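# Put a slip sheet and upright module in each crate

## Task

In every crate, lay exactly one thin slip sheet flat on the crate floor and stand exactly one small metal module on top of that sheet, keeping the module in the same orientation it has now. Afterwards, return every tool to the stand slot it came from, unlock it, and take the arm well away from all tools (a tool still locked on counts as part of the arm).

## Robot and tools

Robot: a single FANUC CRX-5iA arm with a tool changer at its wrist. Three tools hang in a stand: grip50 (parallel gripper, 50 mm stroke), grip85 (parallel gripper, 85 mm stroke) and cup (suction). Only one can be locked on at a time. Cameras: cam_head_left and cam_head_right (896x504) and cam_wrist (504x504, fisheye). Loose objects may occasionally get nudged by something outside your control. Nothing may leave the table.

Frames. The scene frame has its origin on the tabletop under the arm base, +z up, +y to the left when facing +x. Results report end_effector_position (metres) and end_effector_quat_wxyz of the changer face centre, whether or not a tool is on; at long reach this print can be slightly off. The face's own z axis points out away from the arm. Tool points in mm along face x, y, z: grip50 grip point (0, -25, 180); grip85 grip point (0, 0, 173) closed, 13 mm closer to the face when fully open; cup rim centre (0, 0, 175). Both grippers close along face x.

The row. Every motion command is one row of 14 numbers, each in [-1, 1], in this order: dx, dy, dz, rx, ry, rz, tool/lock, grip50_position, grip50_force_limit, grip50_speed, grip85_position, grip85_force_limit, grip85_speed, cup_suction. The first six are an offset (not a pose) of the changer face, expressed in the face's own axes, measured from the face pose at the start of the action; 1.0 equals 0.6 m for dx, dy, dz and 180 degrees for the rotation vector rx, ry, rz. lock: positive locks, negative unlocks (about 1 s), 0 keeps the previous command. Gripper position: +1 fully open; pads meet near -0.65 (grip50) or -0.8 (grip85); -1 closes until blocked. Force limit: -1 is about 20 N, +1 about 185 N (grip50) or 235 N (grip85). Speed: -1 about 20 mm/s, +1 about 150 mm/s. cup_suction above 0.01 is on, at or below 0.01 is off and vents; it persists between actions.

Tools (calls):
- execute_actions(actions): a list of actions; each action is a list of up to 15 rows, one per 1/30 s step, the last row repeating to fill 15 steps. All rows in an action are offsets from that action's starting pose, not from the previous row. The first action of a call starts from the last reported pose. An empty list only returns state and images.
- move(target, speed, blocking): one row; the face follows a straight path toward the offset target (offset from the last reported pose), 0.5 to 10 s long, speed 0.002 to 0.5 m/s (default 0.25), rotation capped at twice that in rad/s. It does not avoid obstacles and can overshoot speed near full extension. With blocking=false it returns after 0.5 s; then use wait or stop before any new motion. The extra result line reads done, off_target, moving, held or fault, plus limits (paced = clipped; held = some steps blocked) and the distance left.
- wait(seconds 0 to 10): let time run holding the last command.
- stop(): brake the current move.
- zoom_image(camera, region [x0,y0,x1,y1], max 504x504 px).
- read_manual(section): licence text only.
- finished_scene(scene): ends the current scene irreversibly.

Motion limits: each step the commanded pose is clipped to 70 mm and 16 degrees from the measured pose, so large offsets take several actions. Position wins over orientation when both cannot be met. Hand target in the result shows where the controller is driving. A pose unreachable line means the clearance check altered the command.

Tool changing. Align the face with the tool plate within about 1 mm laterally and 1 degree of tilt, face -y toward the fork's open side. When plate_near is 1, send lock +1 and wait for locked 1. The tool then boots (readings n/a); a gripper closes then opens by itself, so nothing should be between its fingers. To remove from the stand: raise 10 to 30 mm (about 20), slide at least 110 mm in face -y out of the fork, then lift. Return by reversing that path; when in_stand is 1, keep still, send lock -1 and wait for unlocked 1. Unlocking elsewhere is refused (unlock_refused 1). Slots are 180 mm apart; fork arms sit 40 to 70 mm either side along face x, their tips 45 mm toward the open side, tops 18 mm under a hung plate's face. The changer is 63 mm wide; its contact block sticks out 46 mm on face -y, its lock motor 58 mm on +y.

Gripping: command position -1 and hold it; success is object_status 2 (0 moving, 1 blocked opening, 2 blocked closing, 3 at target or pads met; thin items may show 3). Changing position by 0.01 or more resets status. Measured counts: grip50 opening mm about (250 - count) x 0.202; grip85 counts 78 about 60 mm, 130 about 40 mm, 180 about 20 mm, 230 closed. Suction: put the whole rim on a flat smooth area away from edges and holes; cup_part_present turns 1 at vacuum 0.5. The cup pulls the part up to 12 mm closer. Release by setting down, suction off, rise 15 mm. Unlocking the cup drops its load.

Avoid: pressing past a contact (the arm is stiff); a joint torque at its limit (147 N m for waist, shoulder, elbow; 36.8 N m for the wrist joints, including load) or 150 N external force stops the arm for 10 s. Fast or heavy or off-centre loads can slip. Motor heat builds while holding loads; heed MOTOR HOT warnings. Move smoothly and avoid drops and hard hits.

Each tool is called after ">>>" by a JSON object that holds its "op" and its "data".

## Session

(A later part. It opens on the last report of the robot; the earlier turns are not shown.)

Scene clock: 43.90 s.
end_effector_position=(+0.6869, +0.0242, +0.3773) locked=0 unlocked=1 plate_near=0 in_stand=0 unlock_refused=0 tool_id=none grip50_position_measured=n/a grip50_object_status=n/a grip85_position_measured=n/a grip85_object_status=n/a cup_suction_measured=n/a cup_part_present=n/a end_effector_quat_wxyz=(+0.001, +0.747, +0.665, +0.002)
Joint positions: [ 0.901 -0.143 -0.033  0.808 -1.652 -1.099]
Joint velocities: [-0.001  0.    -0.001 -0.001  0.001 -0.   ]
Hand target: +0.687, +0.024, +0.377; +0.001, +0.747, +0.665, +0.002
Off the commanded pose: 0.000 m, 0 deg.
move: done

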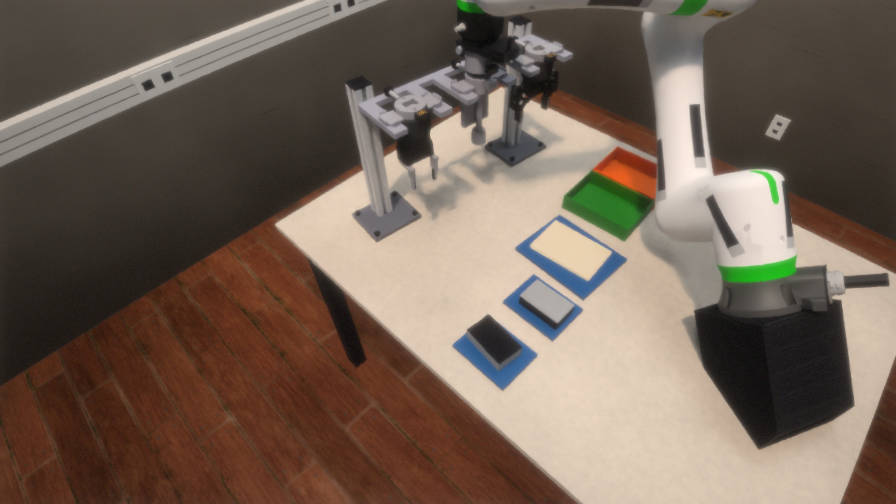

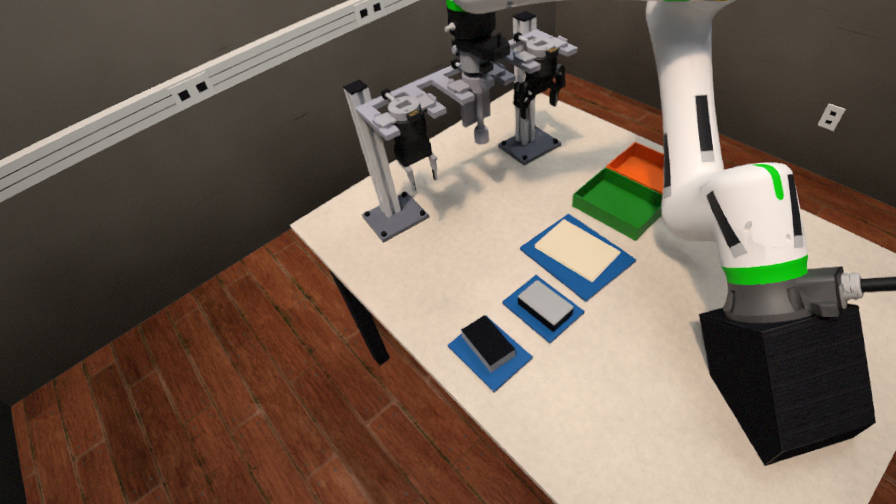

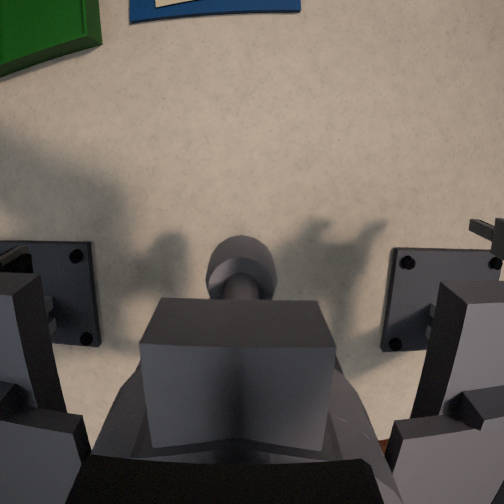

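>>> {"op": "move", "data": {"target": [0.0008,0,0.008,0,0,0,0,0,0,0,0,0,0,0], "speed": 0.005}}

Scene clock: 49.10 s.
end_effector_position=(+0.6870, +0.0247, +0.3725) locked=0 unlocked=1 plate_near=0 in_stand=0 unlock_refused=0 tool_id=none grip50_position_measured=n/a grip50_object_status=n/a grip85_position_measured=n/a grip85_object_status=n/a cup_suction_measured=n/a cup_part_present=n/a end_effector_quat_wxyz=(+0.001, +0.747, +0.665, +0.002)
Joint positions: [ 0.892 -0.143 -0.041  0.807 -1.64  -1.099]
Joint velocities: [-0.002 -0.    -0.    -0.    -0.     0.001]
Hand target: +0.687, +0.025, +0.372; +0.001, +0.747, +0.665, +0.002
Off the commanded pose: 0.000 m, 0 deg.
move: done

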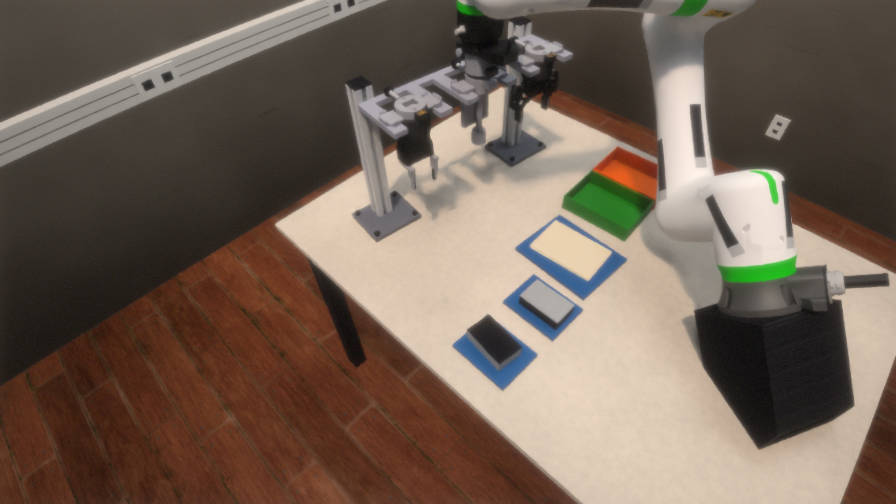

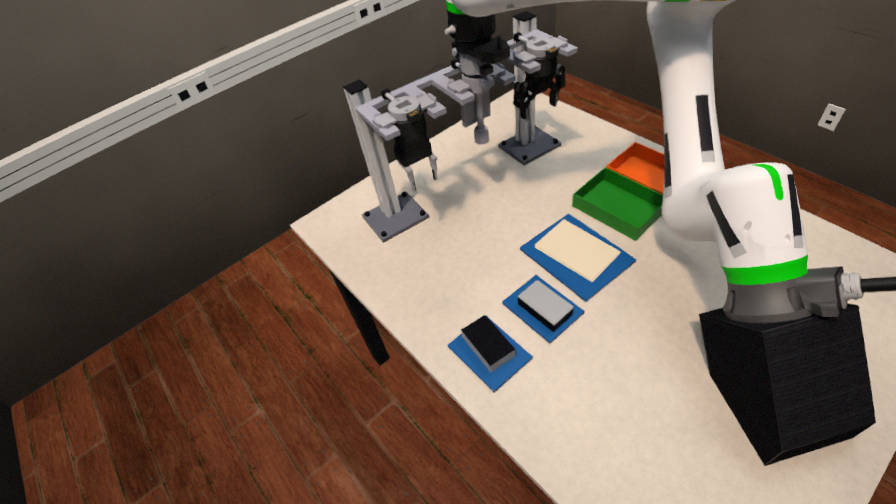

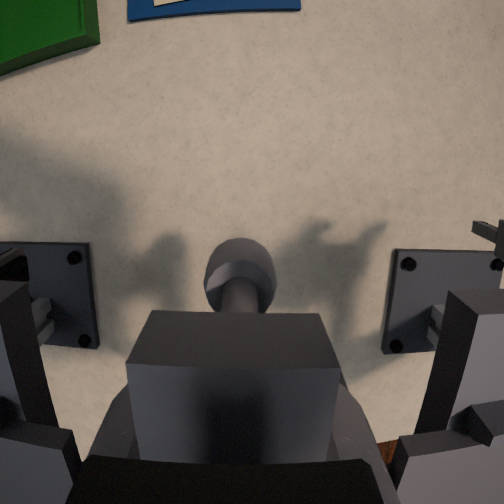

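>>> {"op": "execute_actions", "data": {"actions": [[[0,0,0.0012,0,0,0,0,0,0,0,0,0,0,0]]]}}

>>> {"op": "execute_actions", "data": {"actions": [[[0,0,0.0012,0,0,0,0,0,0,0,0,0,0,0]]]}}

Scene clock: 51.70 s.
end_effector_position=(+0.6870, +0.0248, +0.3718) locked=0 unlocked=1 plate_near=0 in_stand=0 unlock_refused=0 tool_id=none grip50_position_measured=n/a grip50_object_status=n/a grip85_position_measured=n/a grip85_object_status=n/a cup_suction_measured=n/a cup_part_present=n/a end_effector_quat_wxyz=(+0.001, +0.747, +0.665, +0.002)
Joint positions: [ 0.89  -0.143 -0.042  0.807 -1.639 -1.099]
Joint velocities: [ 0.001 -0.001  0.     0.     0.001  0.   ]
Hand target: +0.687, +0.025, +0.372; +0.001, +0.747, +0.665, +0.002
Off the commanded pose: 0.000 m, 0 deg.

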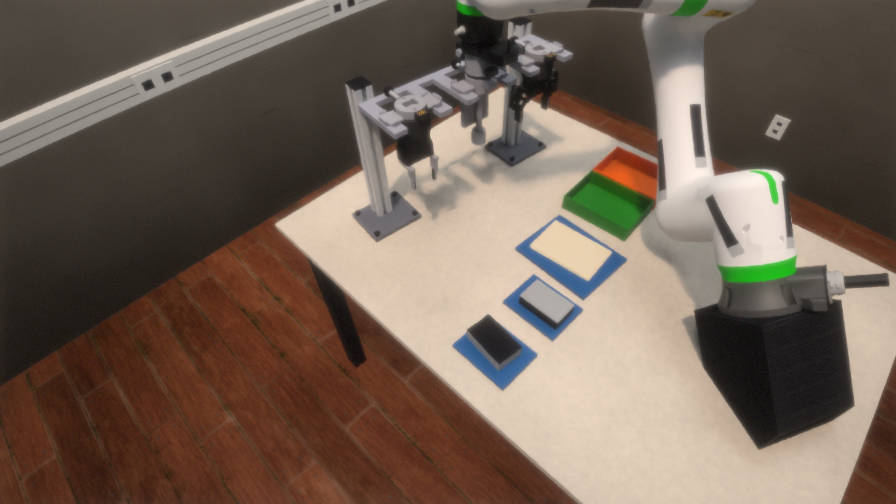

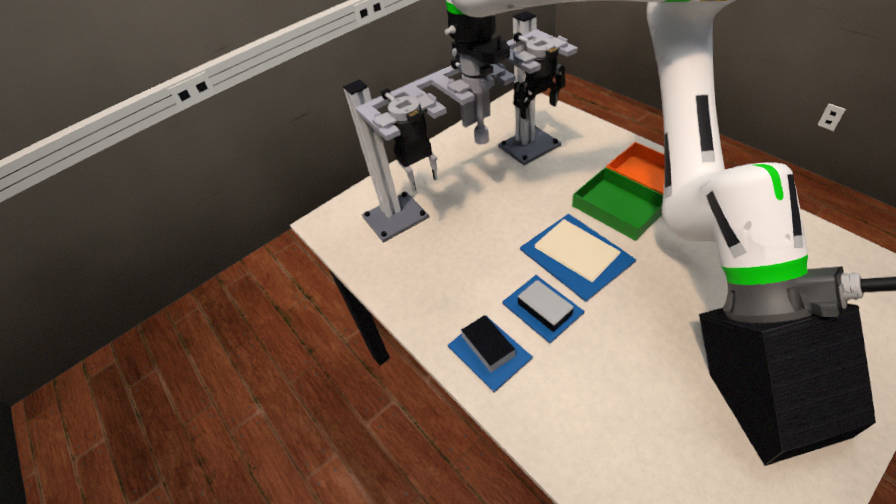

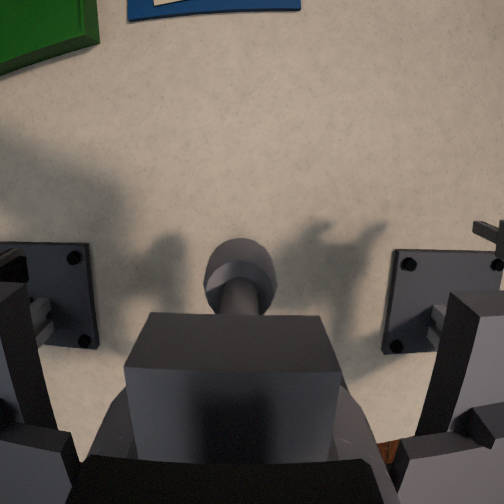

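Scene clock: 52.20 s.
end_effector_position=(+0.6870, +0.0248, +0.3710) locked=0 unlocked=1 plate_near=0 in_stand=0 unlock_refused=0 tool_id=none grip50_position_measured=n/a grip50_object_status=n/a grip85_position_measured=n/a grip85_object_status=n/a cup_suction_measured=n/a cup_part_present=n/a end_effector_quat_wxyz=(+0.001, +0.747, +0.665, +0.002)
Joint positions: [ 0.889 -0.143 -0.044  0.807 -1.637 -1.098]
Joint velocities: [-0.001  0.     0.     0.001 -0.001 -0.   ]
Hand target: +0.687, +0.025, +0.371; +0.001, +0.747, +0.665, +0.002
Off the commanded pose: 0.000 m, 0 deg.

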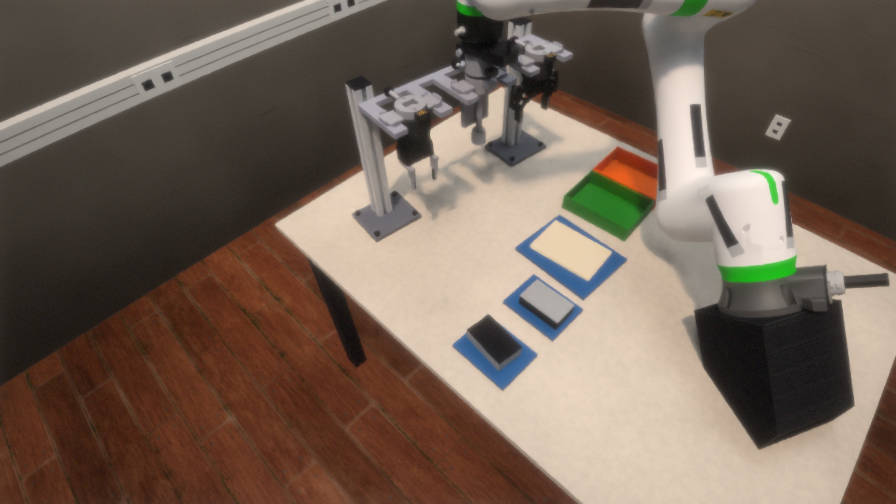

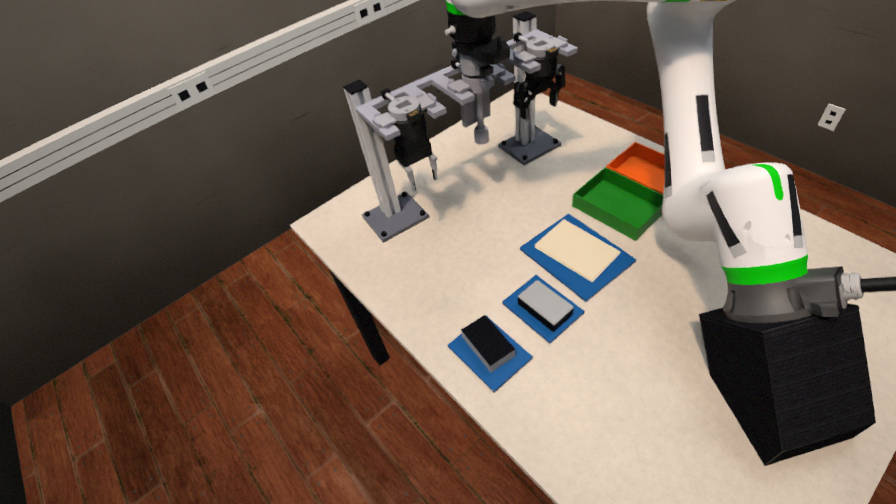

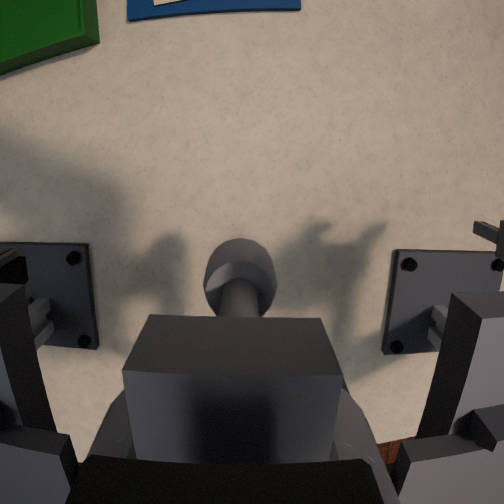

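Free.

>>> {"op": "move", "data": {"target": [0,0,0.0105,0,0,0,0,0,0,0,0,0,0,0], "speed": 0.005}}

>>> {"op": "execute_actions", "data": {"actions": [[[0,0,0.001,0,0,0,0,0,0,0,0,0,0,0]]]}}

Scene clock: 55.53 s.
end_effector_position=(+0.6870, +0.0248, +0.3648) locked=0 unlocked=1 plate_near=0 in_stand=1 unlock_refused=0 tool_id=none grip50_position_measured=n/a grip50_object_status=n/a grip85_position_measured=n/a grip85_object_status=n/a cup_suction_measured=n/a cup_part_present=n/a end_effector_quat_wxyz=(+0.001, +0.747, +0.665, +0.002)
Joint positions: [ 0.877 -0.143 -0.054  0.806 -1.621 -1.097]
Joint velocities: [-0.001 -0.    -0.    -0.     0.    -0.   ]
Hand target: +0.687, +0.025, +0.365; +0.001, +0.747, +0.665, +0.002
Off the commanded pose: 0.000 m, 0 deg.
move: done

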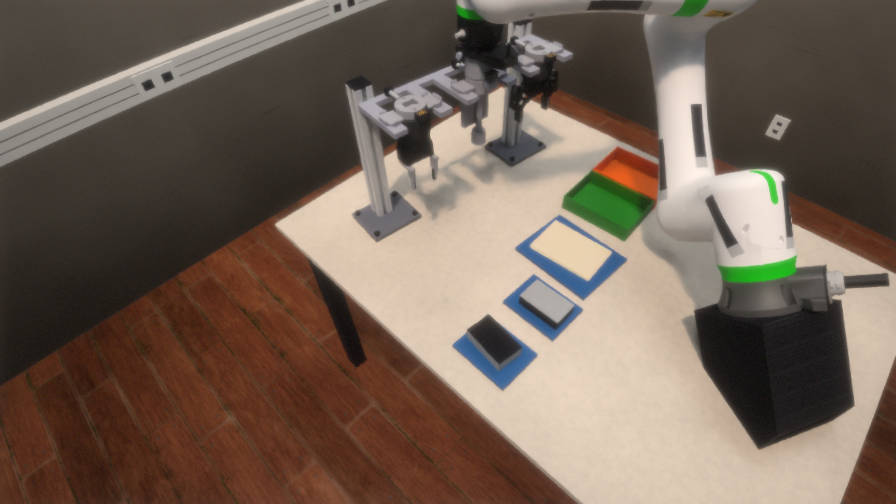

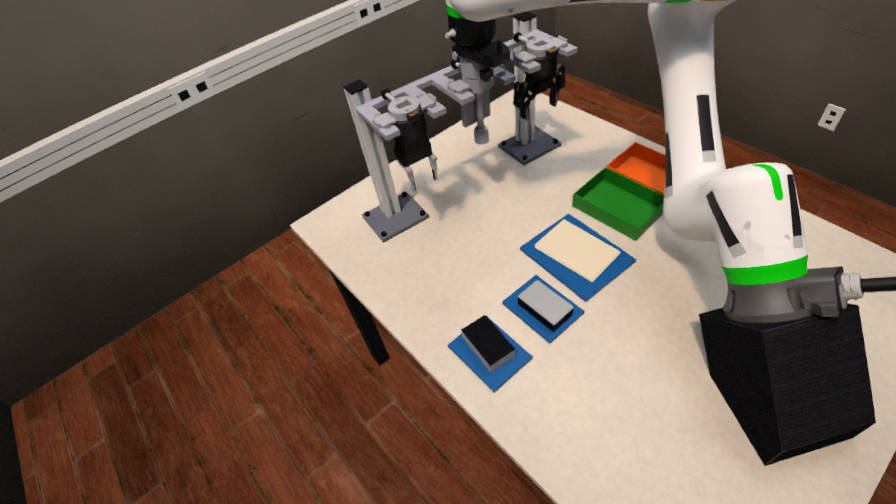

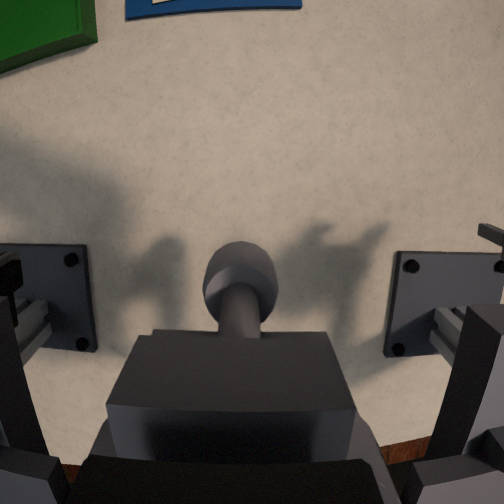

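Scene clock: 56.03 s.
end_effector_position=(+0.6870, +0.0248, +0.3642) locked=0 unlocked=1 plate_near=0 in_stand=1 unlock_refused=0 tool_id=none grip50_position_measured=n/a grip50_object_status=n/a grip85_position_measured=n/a grip85_object_status=n/a cup_suction_measured=n/a cup_part_present=n/a end_effector_quat_wxyz=(+0.001, +0.747, +0.665, +0.002)
Joint positions: [ 0.876 -0.143 -0.055  0.805 -1.619 -1.097]
Joint velocities: [ 0.002 -0.    -0.    -0.    -0.     0.001]
Hand target: +0.687, +0.025, +0.364; +0.001, +0.747, +0.665, +0.002
Off the commanded pose: 0.000 m, 0 deg.

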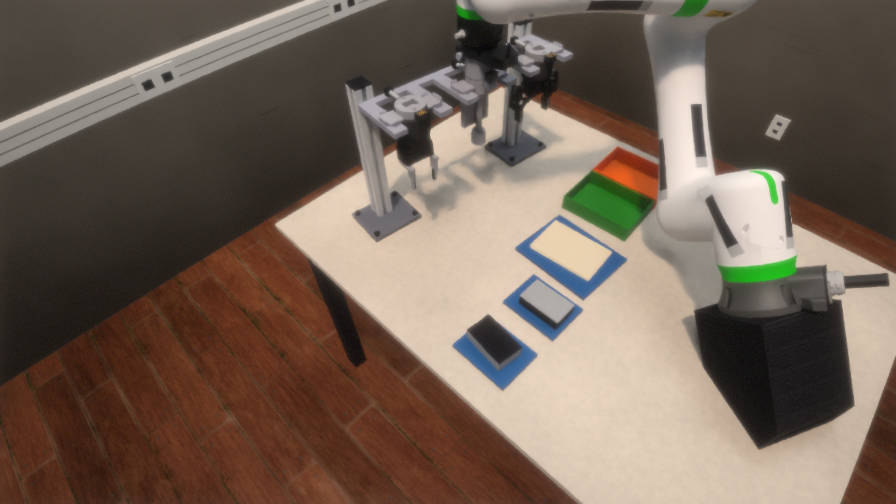

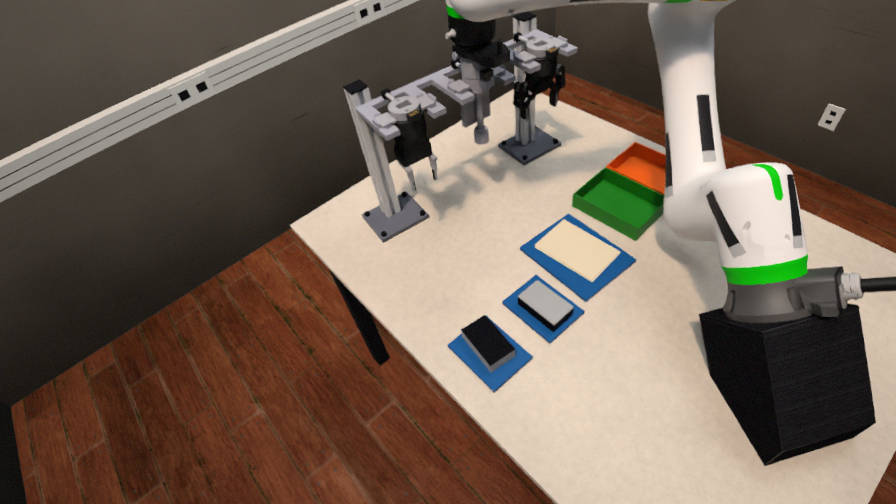

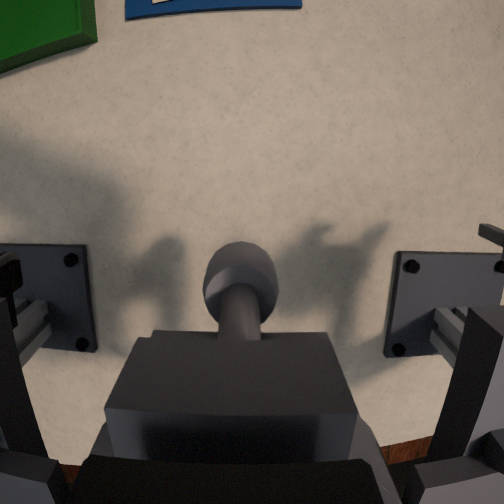

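>>> {"op": "execute_actions", "data": {"actions": [[[0,0,0.001,0,0,0,0,0,0,0,0,0,0,0]]]}}

>>> {"op": "execute_actions", "data": {"actions": [[[0,0,0.0008,0,0,0,0,0,0,0,0,0,0,0]]]}}

Scene clock: 59.03 s.
end_effector_position=(+0.6870, +0.0248, +0.3636) locked=0 unlocked=1 plate_near=1 in_stand=1 unlock_refused=0 tool_id=none grip50_position_measured=n/a grip50_object_status=n/a grip85_position_measured=n/a grip85_object_status=n/a cup_suction_measured=n/a cup_part_present=n/a end_effector_quat_wxyz=(+0.001, +0.747, +0.665, +0.002)
Joint positions: [ 0.874 -0.143 -0.056  0.805 -1.618 -1.097]
Joint velocities: [-0.    -0.    -0.     0.    -0.001  0.001]
Hand target: +0.687, +0.025, +0.364; +0.001, +0.747, +0.665, +0.002
Off the commanded pose: 0.000 m, 0 deg.

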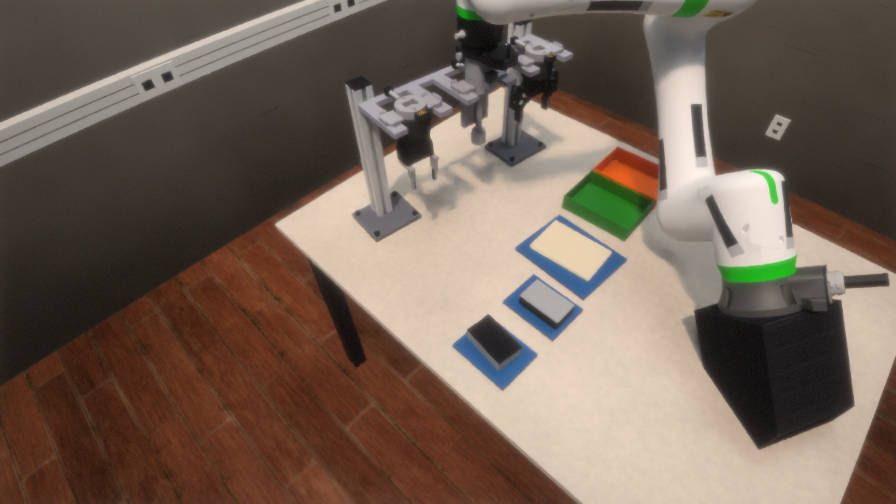

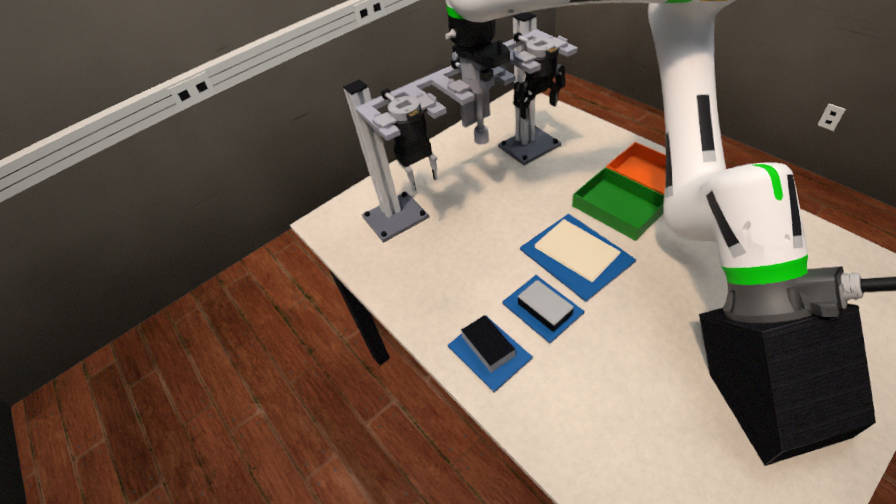

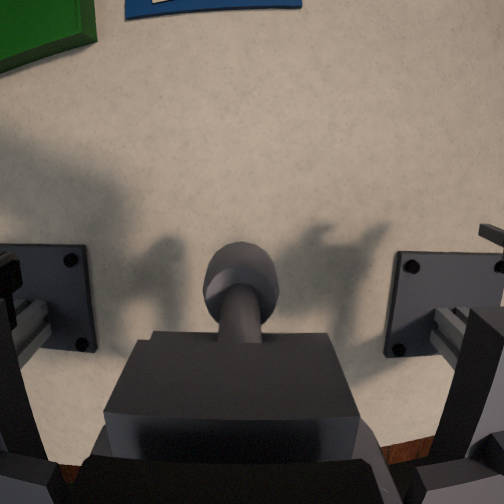

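Scene clock: 59.53 s.
end_effector_position=(+0.6870, +0.0248, +0.3631) locked=0 unlocked=1 plate_near=1 in_stand=1 unlock_refused=0 tool_id=none grip50_position_measured=n/a grip50_object_status=n/a grip85_position_measured=n/a grip85_object_status=n/a cup_suction_measured=n/a cup_part_present=n/a end_effector_quat_wxyz=(+0.001, +0.747, +0.665, +0.002)
Joint positions: [ 0.874 -0.143 -0.057  0.805 -1.617 -1.097]
Joint velocities: [-0.001 -0.    -0.    -0.    -0.001  0.   ]
Hand target: +0.687, +0.025, +0.363; +0.001, +0.747, +0.665, +0.002
Off the commanded pose: 0.000 m, 0 deg.

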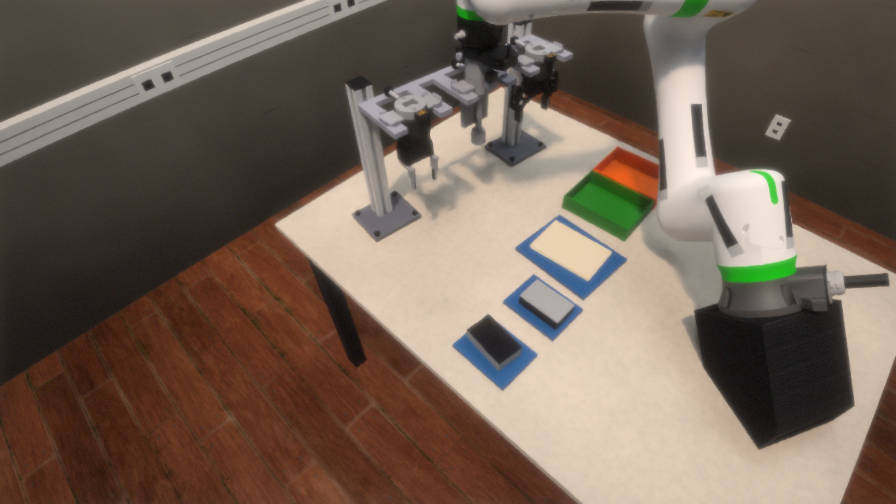

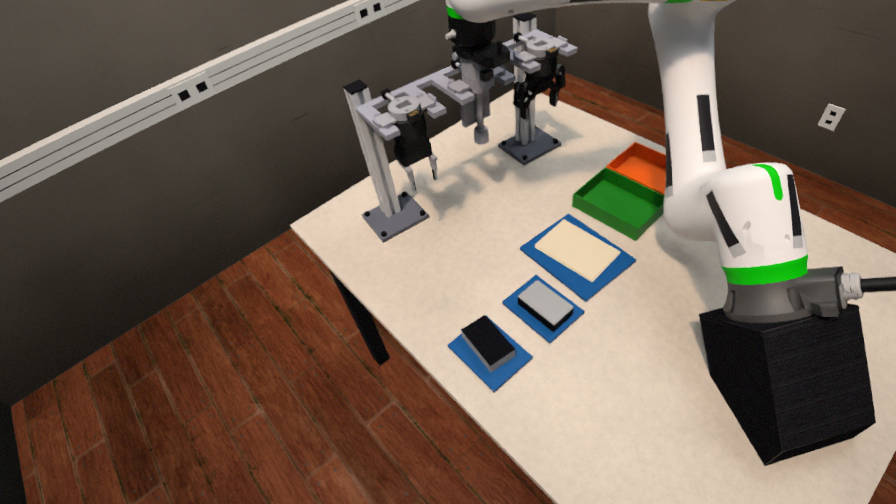

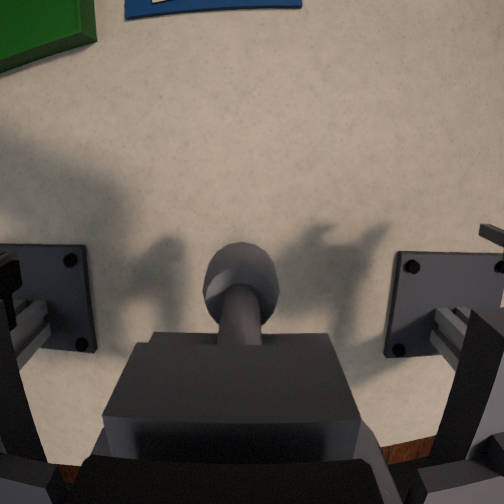

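>>> {"op": "execute_actions", "data": {"actions": [[[0,0,-0.0004,0,0,0,1,0,0,0,0,0,0,0]],[[0,0,0,0,0,0,1,0,0,0,0,0,0,0]],[[0,0,0,0,0,0,1,0,0,0,0,0,0,0]]]}}

>>> {"op": "move", "data": {"target": [0,0,-0.033,0,0,0,0,0,0,0,0,0,0,0], "speed": 0.05}}

>>> {"op": "move", "data": {"target": [0,-0.22,0,0,0,0,0,0,0,0,0,0,0,0], "speed": 0.15}}

>>> {"op": "move", "data": {"target": [-0.03,-0.12,0.14,0,0,-0.045,0,0,0,0,0,0,0,0]}}

Scene clock: 66.70 s.
end_effector_position=(+0.6871, +0.0248, +0.3634) locked=1 unlocked=0 plate_near=1 in_stand=1 unlock_refused=0 tool_id=cup grip50_position_measured=n/a grip50_object_status=n/a grip85_position_measured=n/a grip85_object_status=n/a cup_suction_measured=n/a cup_part_present=n/a end_effector_quat_wxyz=(+0.001, +0.747, +0.665, +0.002)
Joint positions: [ 0.874 -0.143 -0.057  0.805 -1.617 -1.097]
Joint velocities: [ 0.002 -0.001 -0.    -0.    -0.001 -0.   ]
Hand target: +0.687, +0.025, +0.363; +0.001, +0.747, +0.665, +0.002
Off the commanded pose: 0.000 m, 0 deg.

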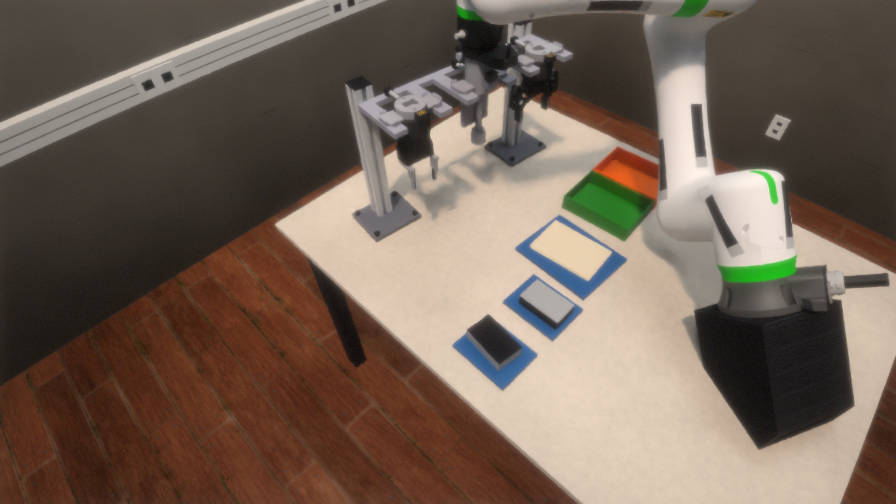

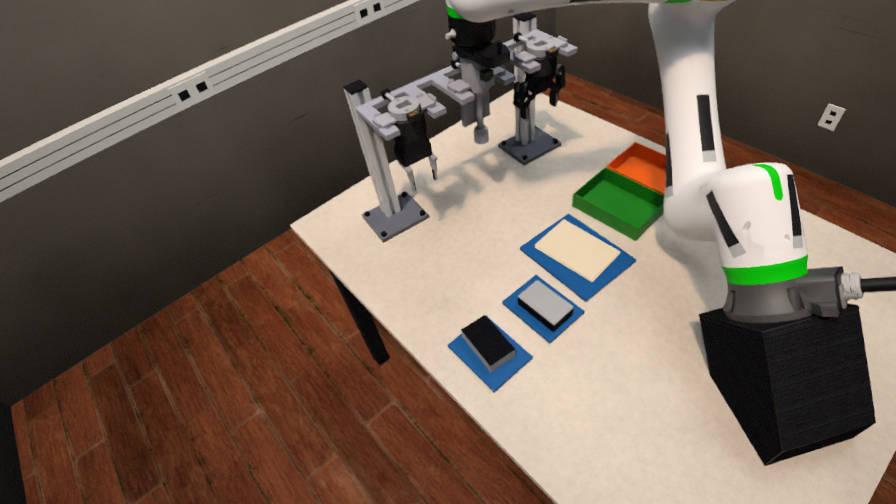

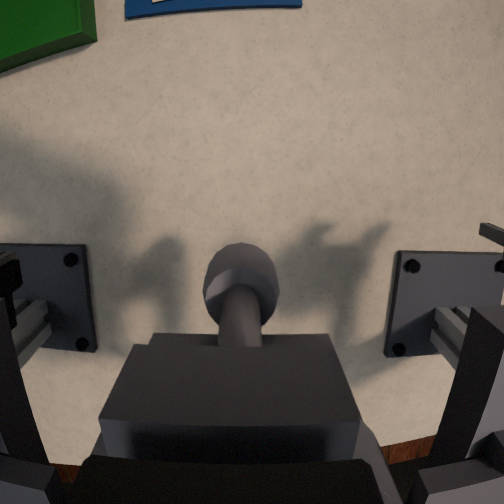

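Scene clock: 67.43 s.
end_effector_position=(+0.6870, +0.0247, +0.3831) locked=1 unlocked=0 plate_near=1 in_stand=0 unlock_refused=0 tool_id=cup grip50_position_measured=n/a grip50_object_status=n/a grip85_position_measured=n/a grip85_object_status=n/a cup_suction_measured=0.01 cup_part_present=0 end_effector_quat_wxyz=(+0.001, +0.747, +0.665, +0.002)
Joint positions: [ 0.912 -0.141 -0.023  0.809 -1.667 -1.101]
Joint velocities: [-0.002 -0.     0.    -0.    -0.001  0.   ]
Hand target: +0.687, +0.025, +0.383; +0.001, +0.747, +0.665, +0.002
Off the commanded pose: 0.000 m, 0 deg.
move: done

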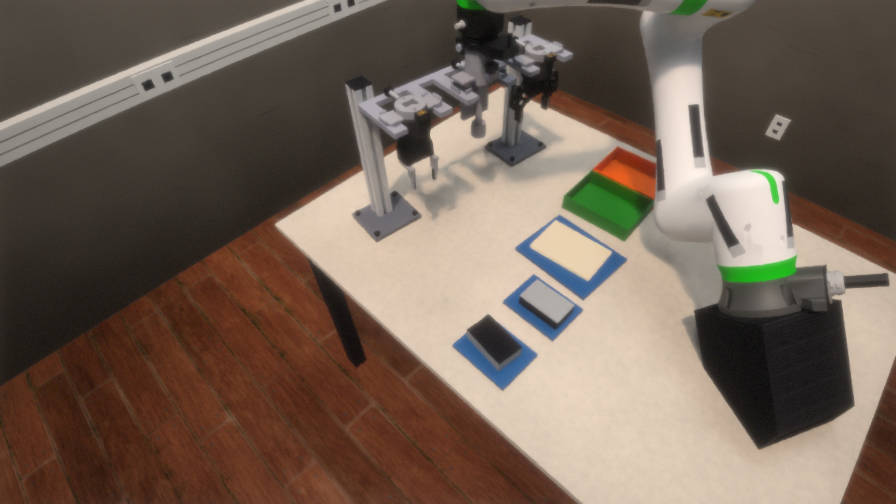

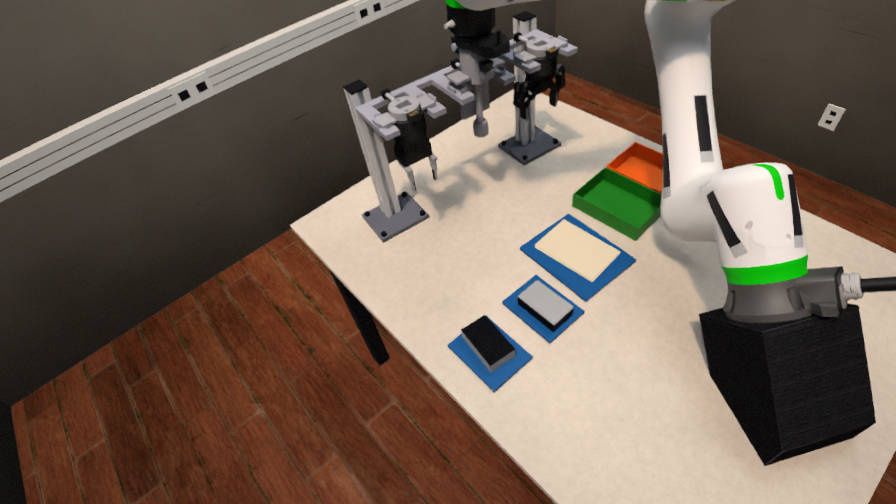

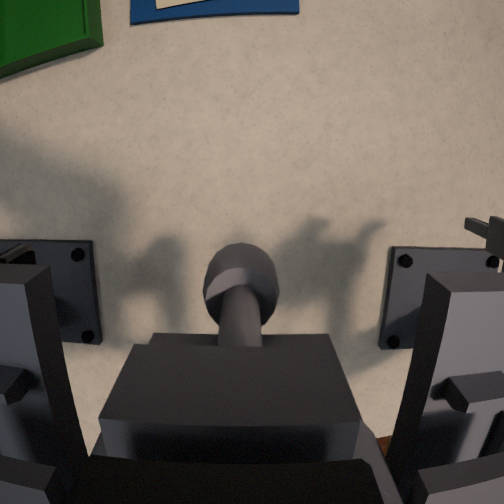

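Scene clock: 68.70 s.
end_effector_position=(+0.5561, +0.0396, +0.3823) locked=1 unlocked=0 plate_near=1 in_stand=0 unlock_refused=0 tool_id=cup grip50_position_measured=n/a grip50_object_status=n/a grip85_position_measured=n/a grip85_object_status=n/a cup_suction_measured=0.01 cup_part_present=0 end_effector_quat_wxyz=(+0.001, +0.747, +0.665, +0.002)
Joint positions: [ 1.203 -0.345 -0.378  0.775 -1.769 -1.415]
Joint velocities: [ 0.002  0.    -0.001 -0.001 -0.    -0.   ]
Hand target: +0.556, +0.040, +0.382; +0.001, +0.747, +0.665, +0.002
Off the commanded pose: 0.001 m, 0 deg.
move: done

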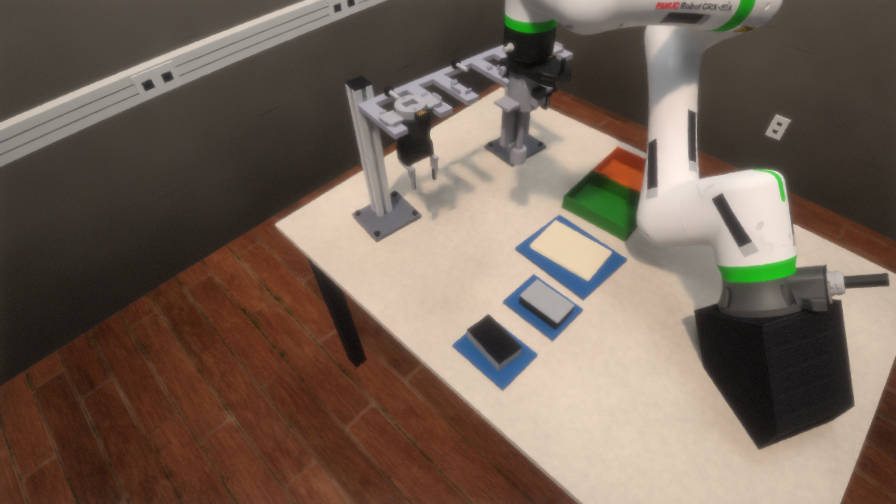

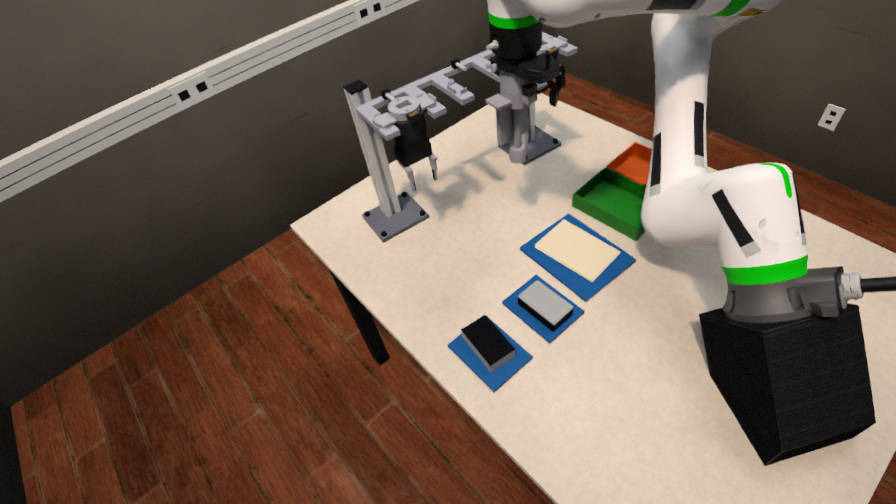

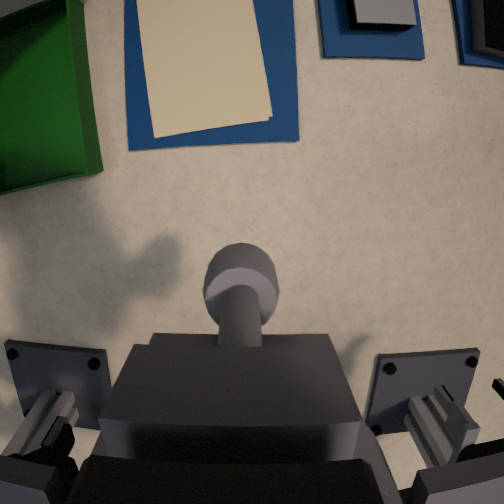

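Scene clock: 69.57 s.
end_effector_position=(+0.4831, +0.0302, +0.2981) locked=1 unlocked=0 plate_near=1 in_stand=0 unlock_refused=0 tool_id=cup grip50_position_measured=n/a grip50_object_status=n/a grip85_position_measured=n/a grip85_object_status=n/a cup_suction_measured=0.01 cup_part_present=0 end_effector_quat_wxyz=(+0.002, +0.698, +0.716, +0.002)
Joint positions: [ 1.188 -0.487 -0.694  0.763 -1.632 -1.385]
Joint velocities: [ 0.001 -0.    -0.001  0.     0.001  0.   ]
Hand target: +0.483, +0.030, +0.298; +0.002, +0.698, +0.716, +0.002
Off the commanded pose: 0.000 m, 0 deg.
move: done

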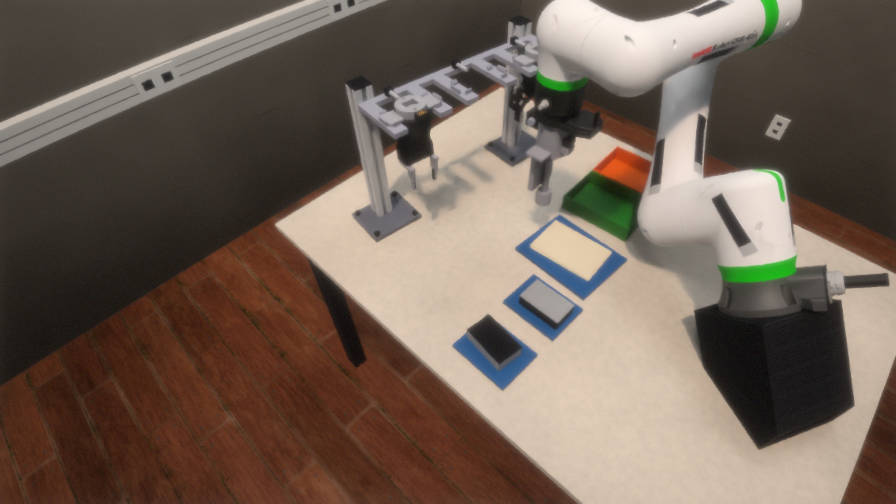

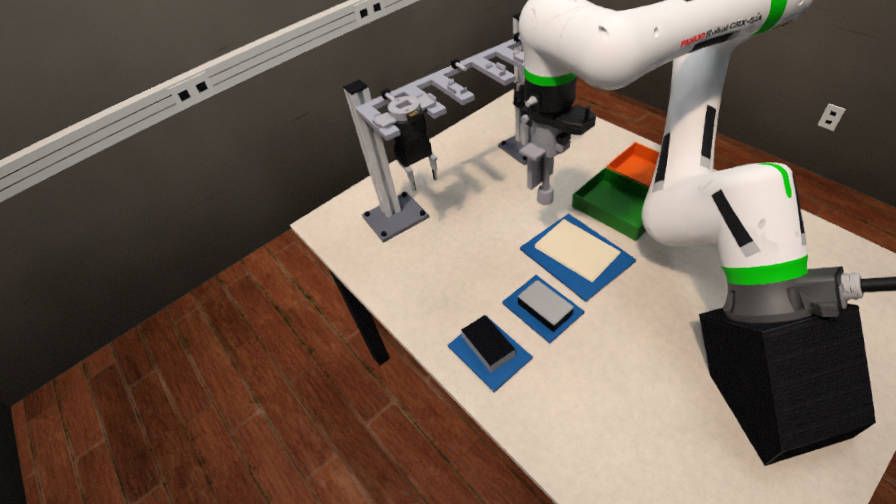

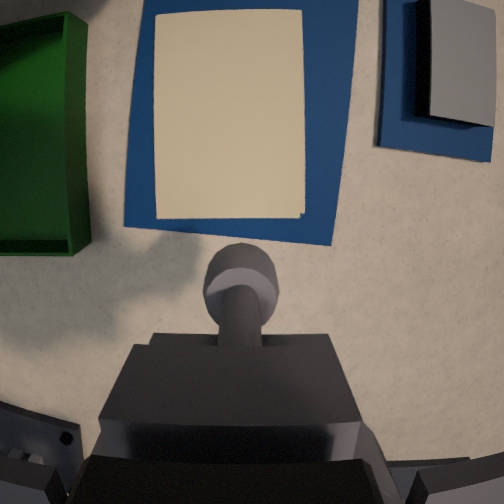

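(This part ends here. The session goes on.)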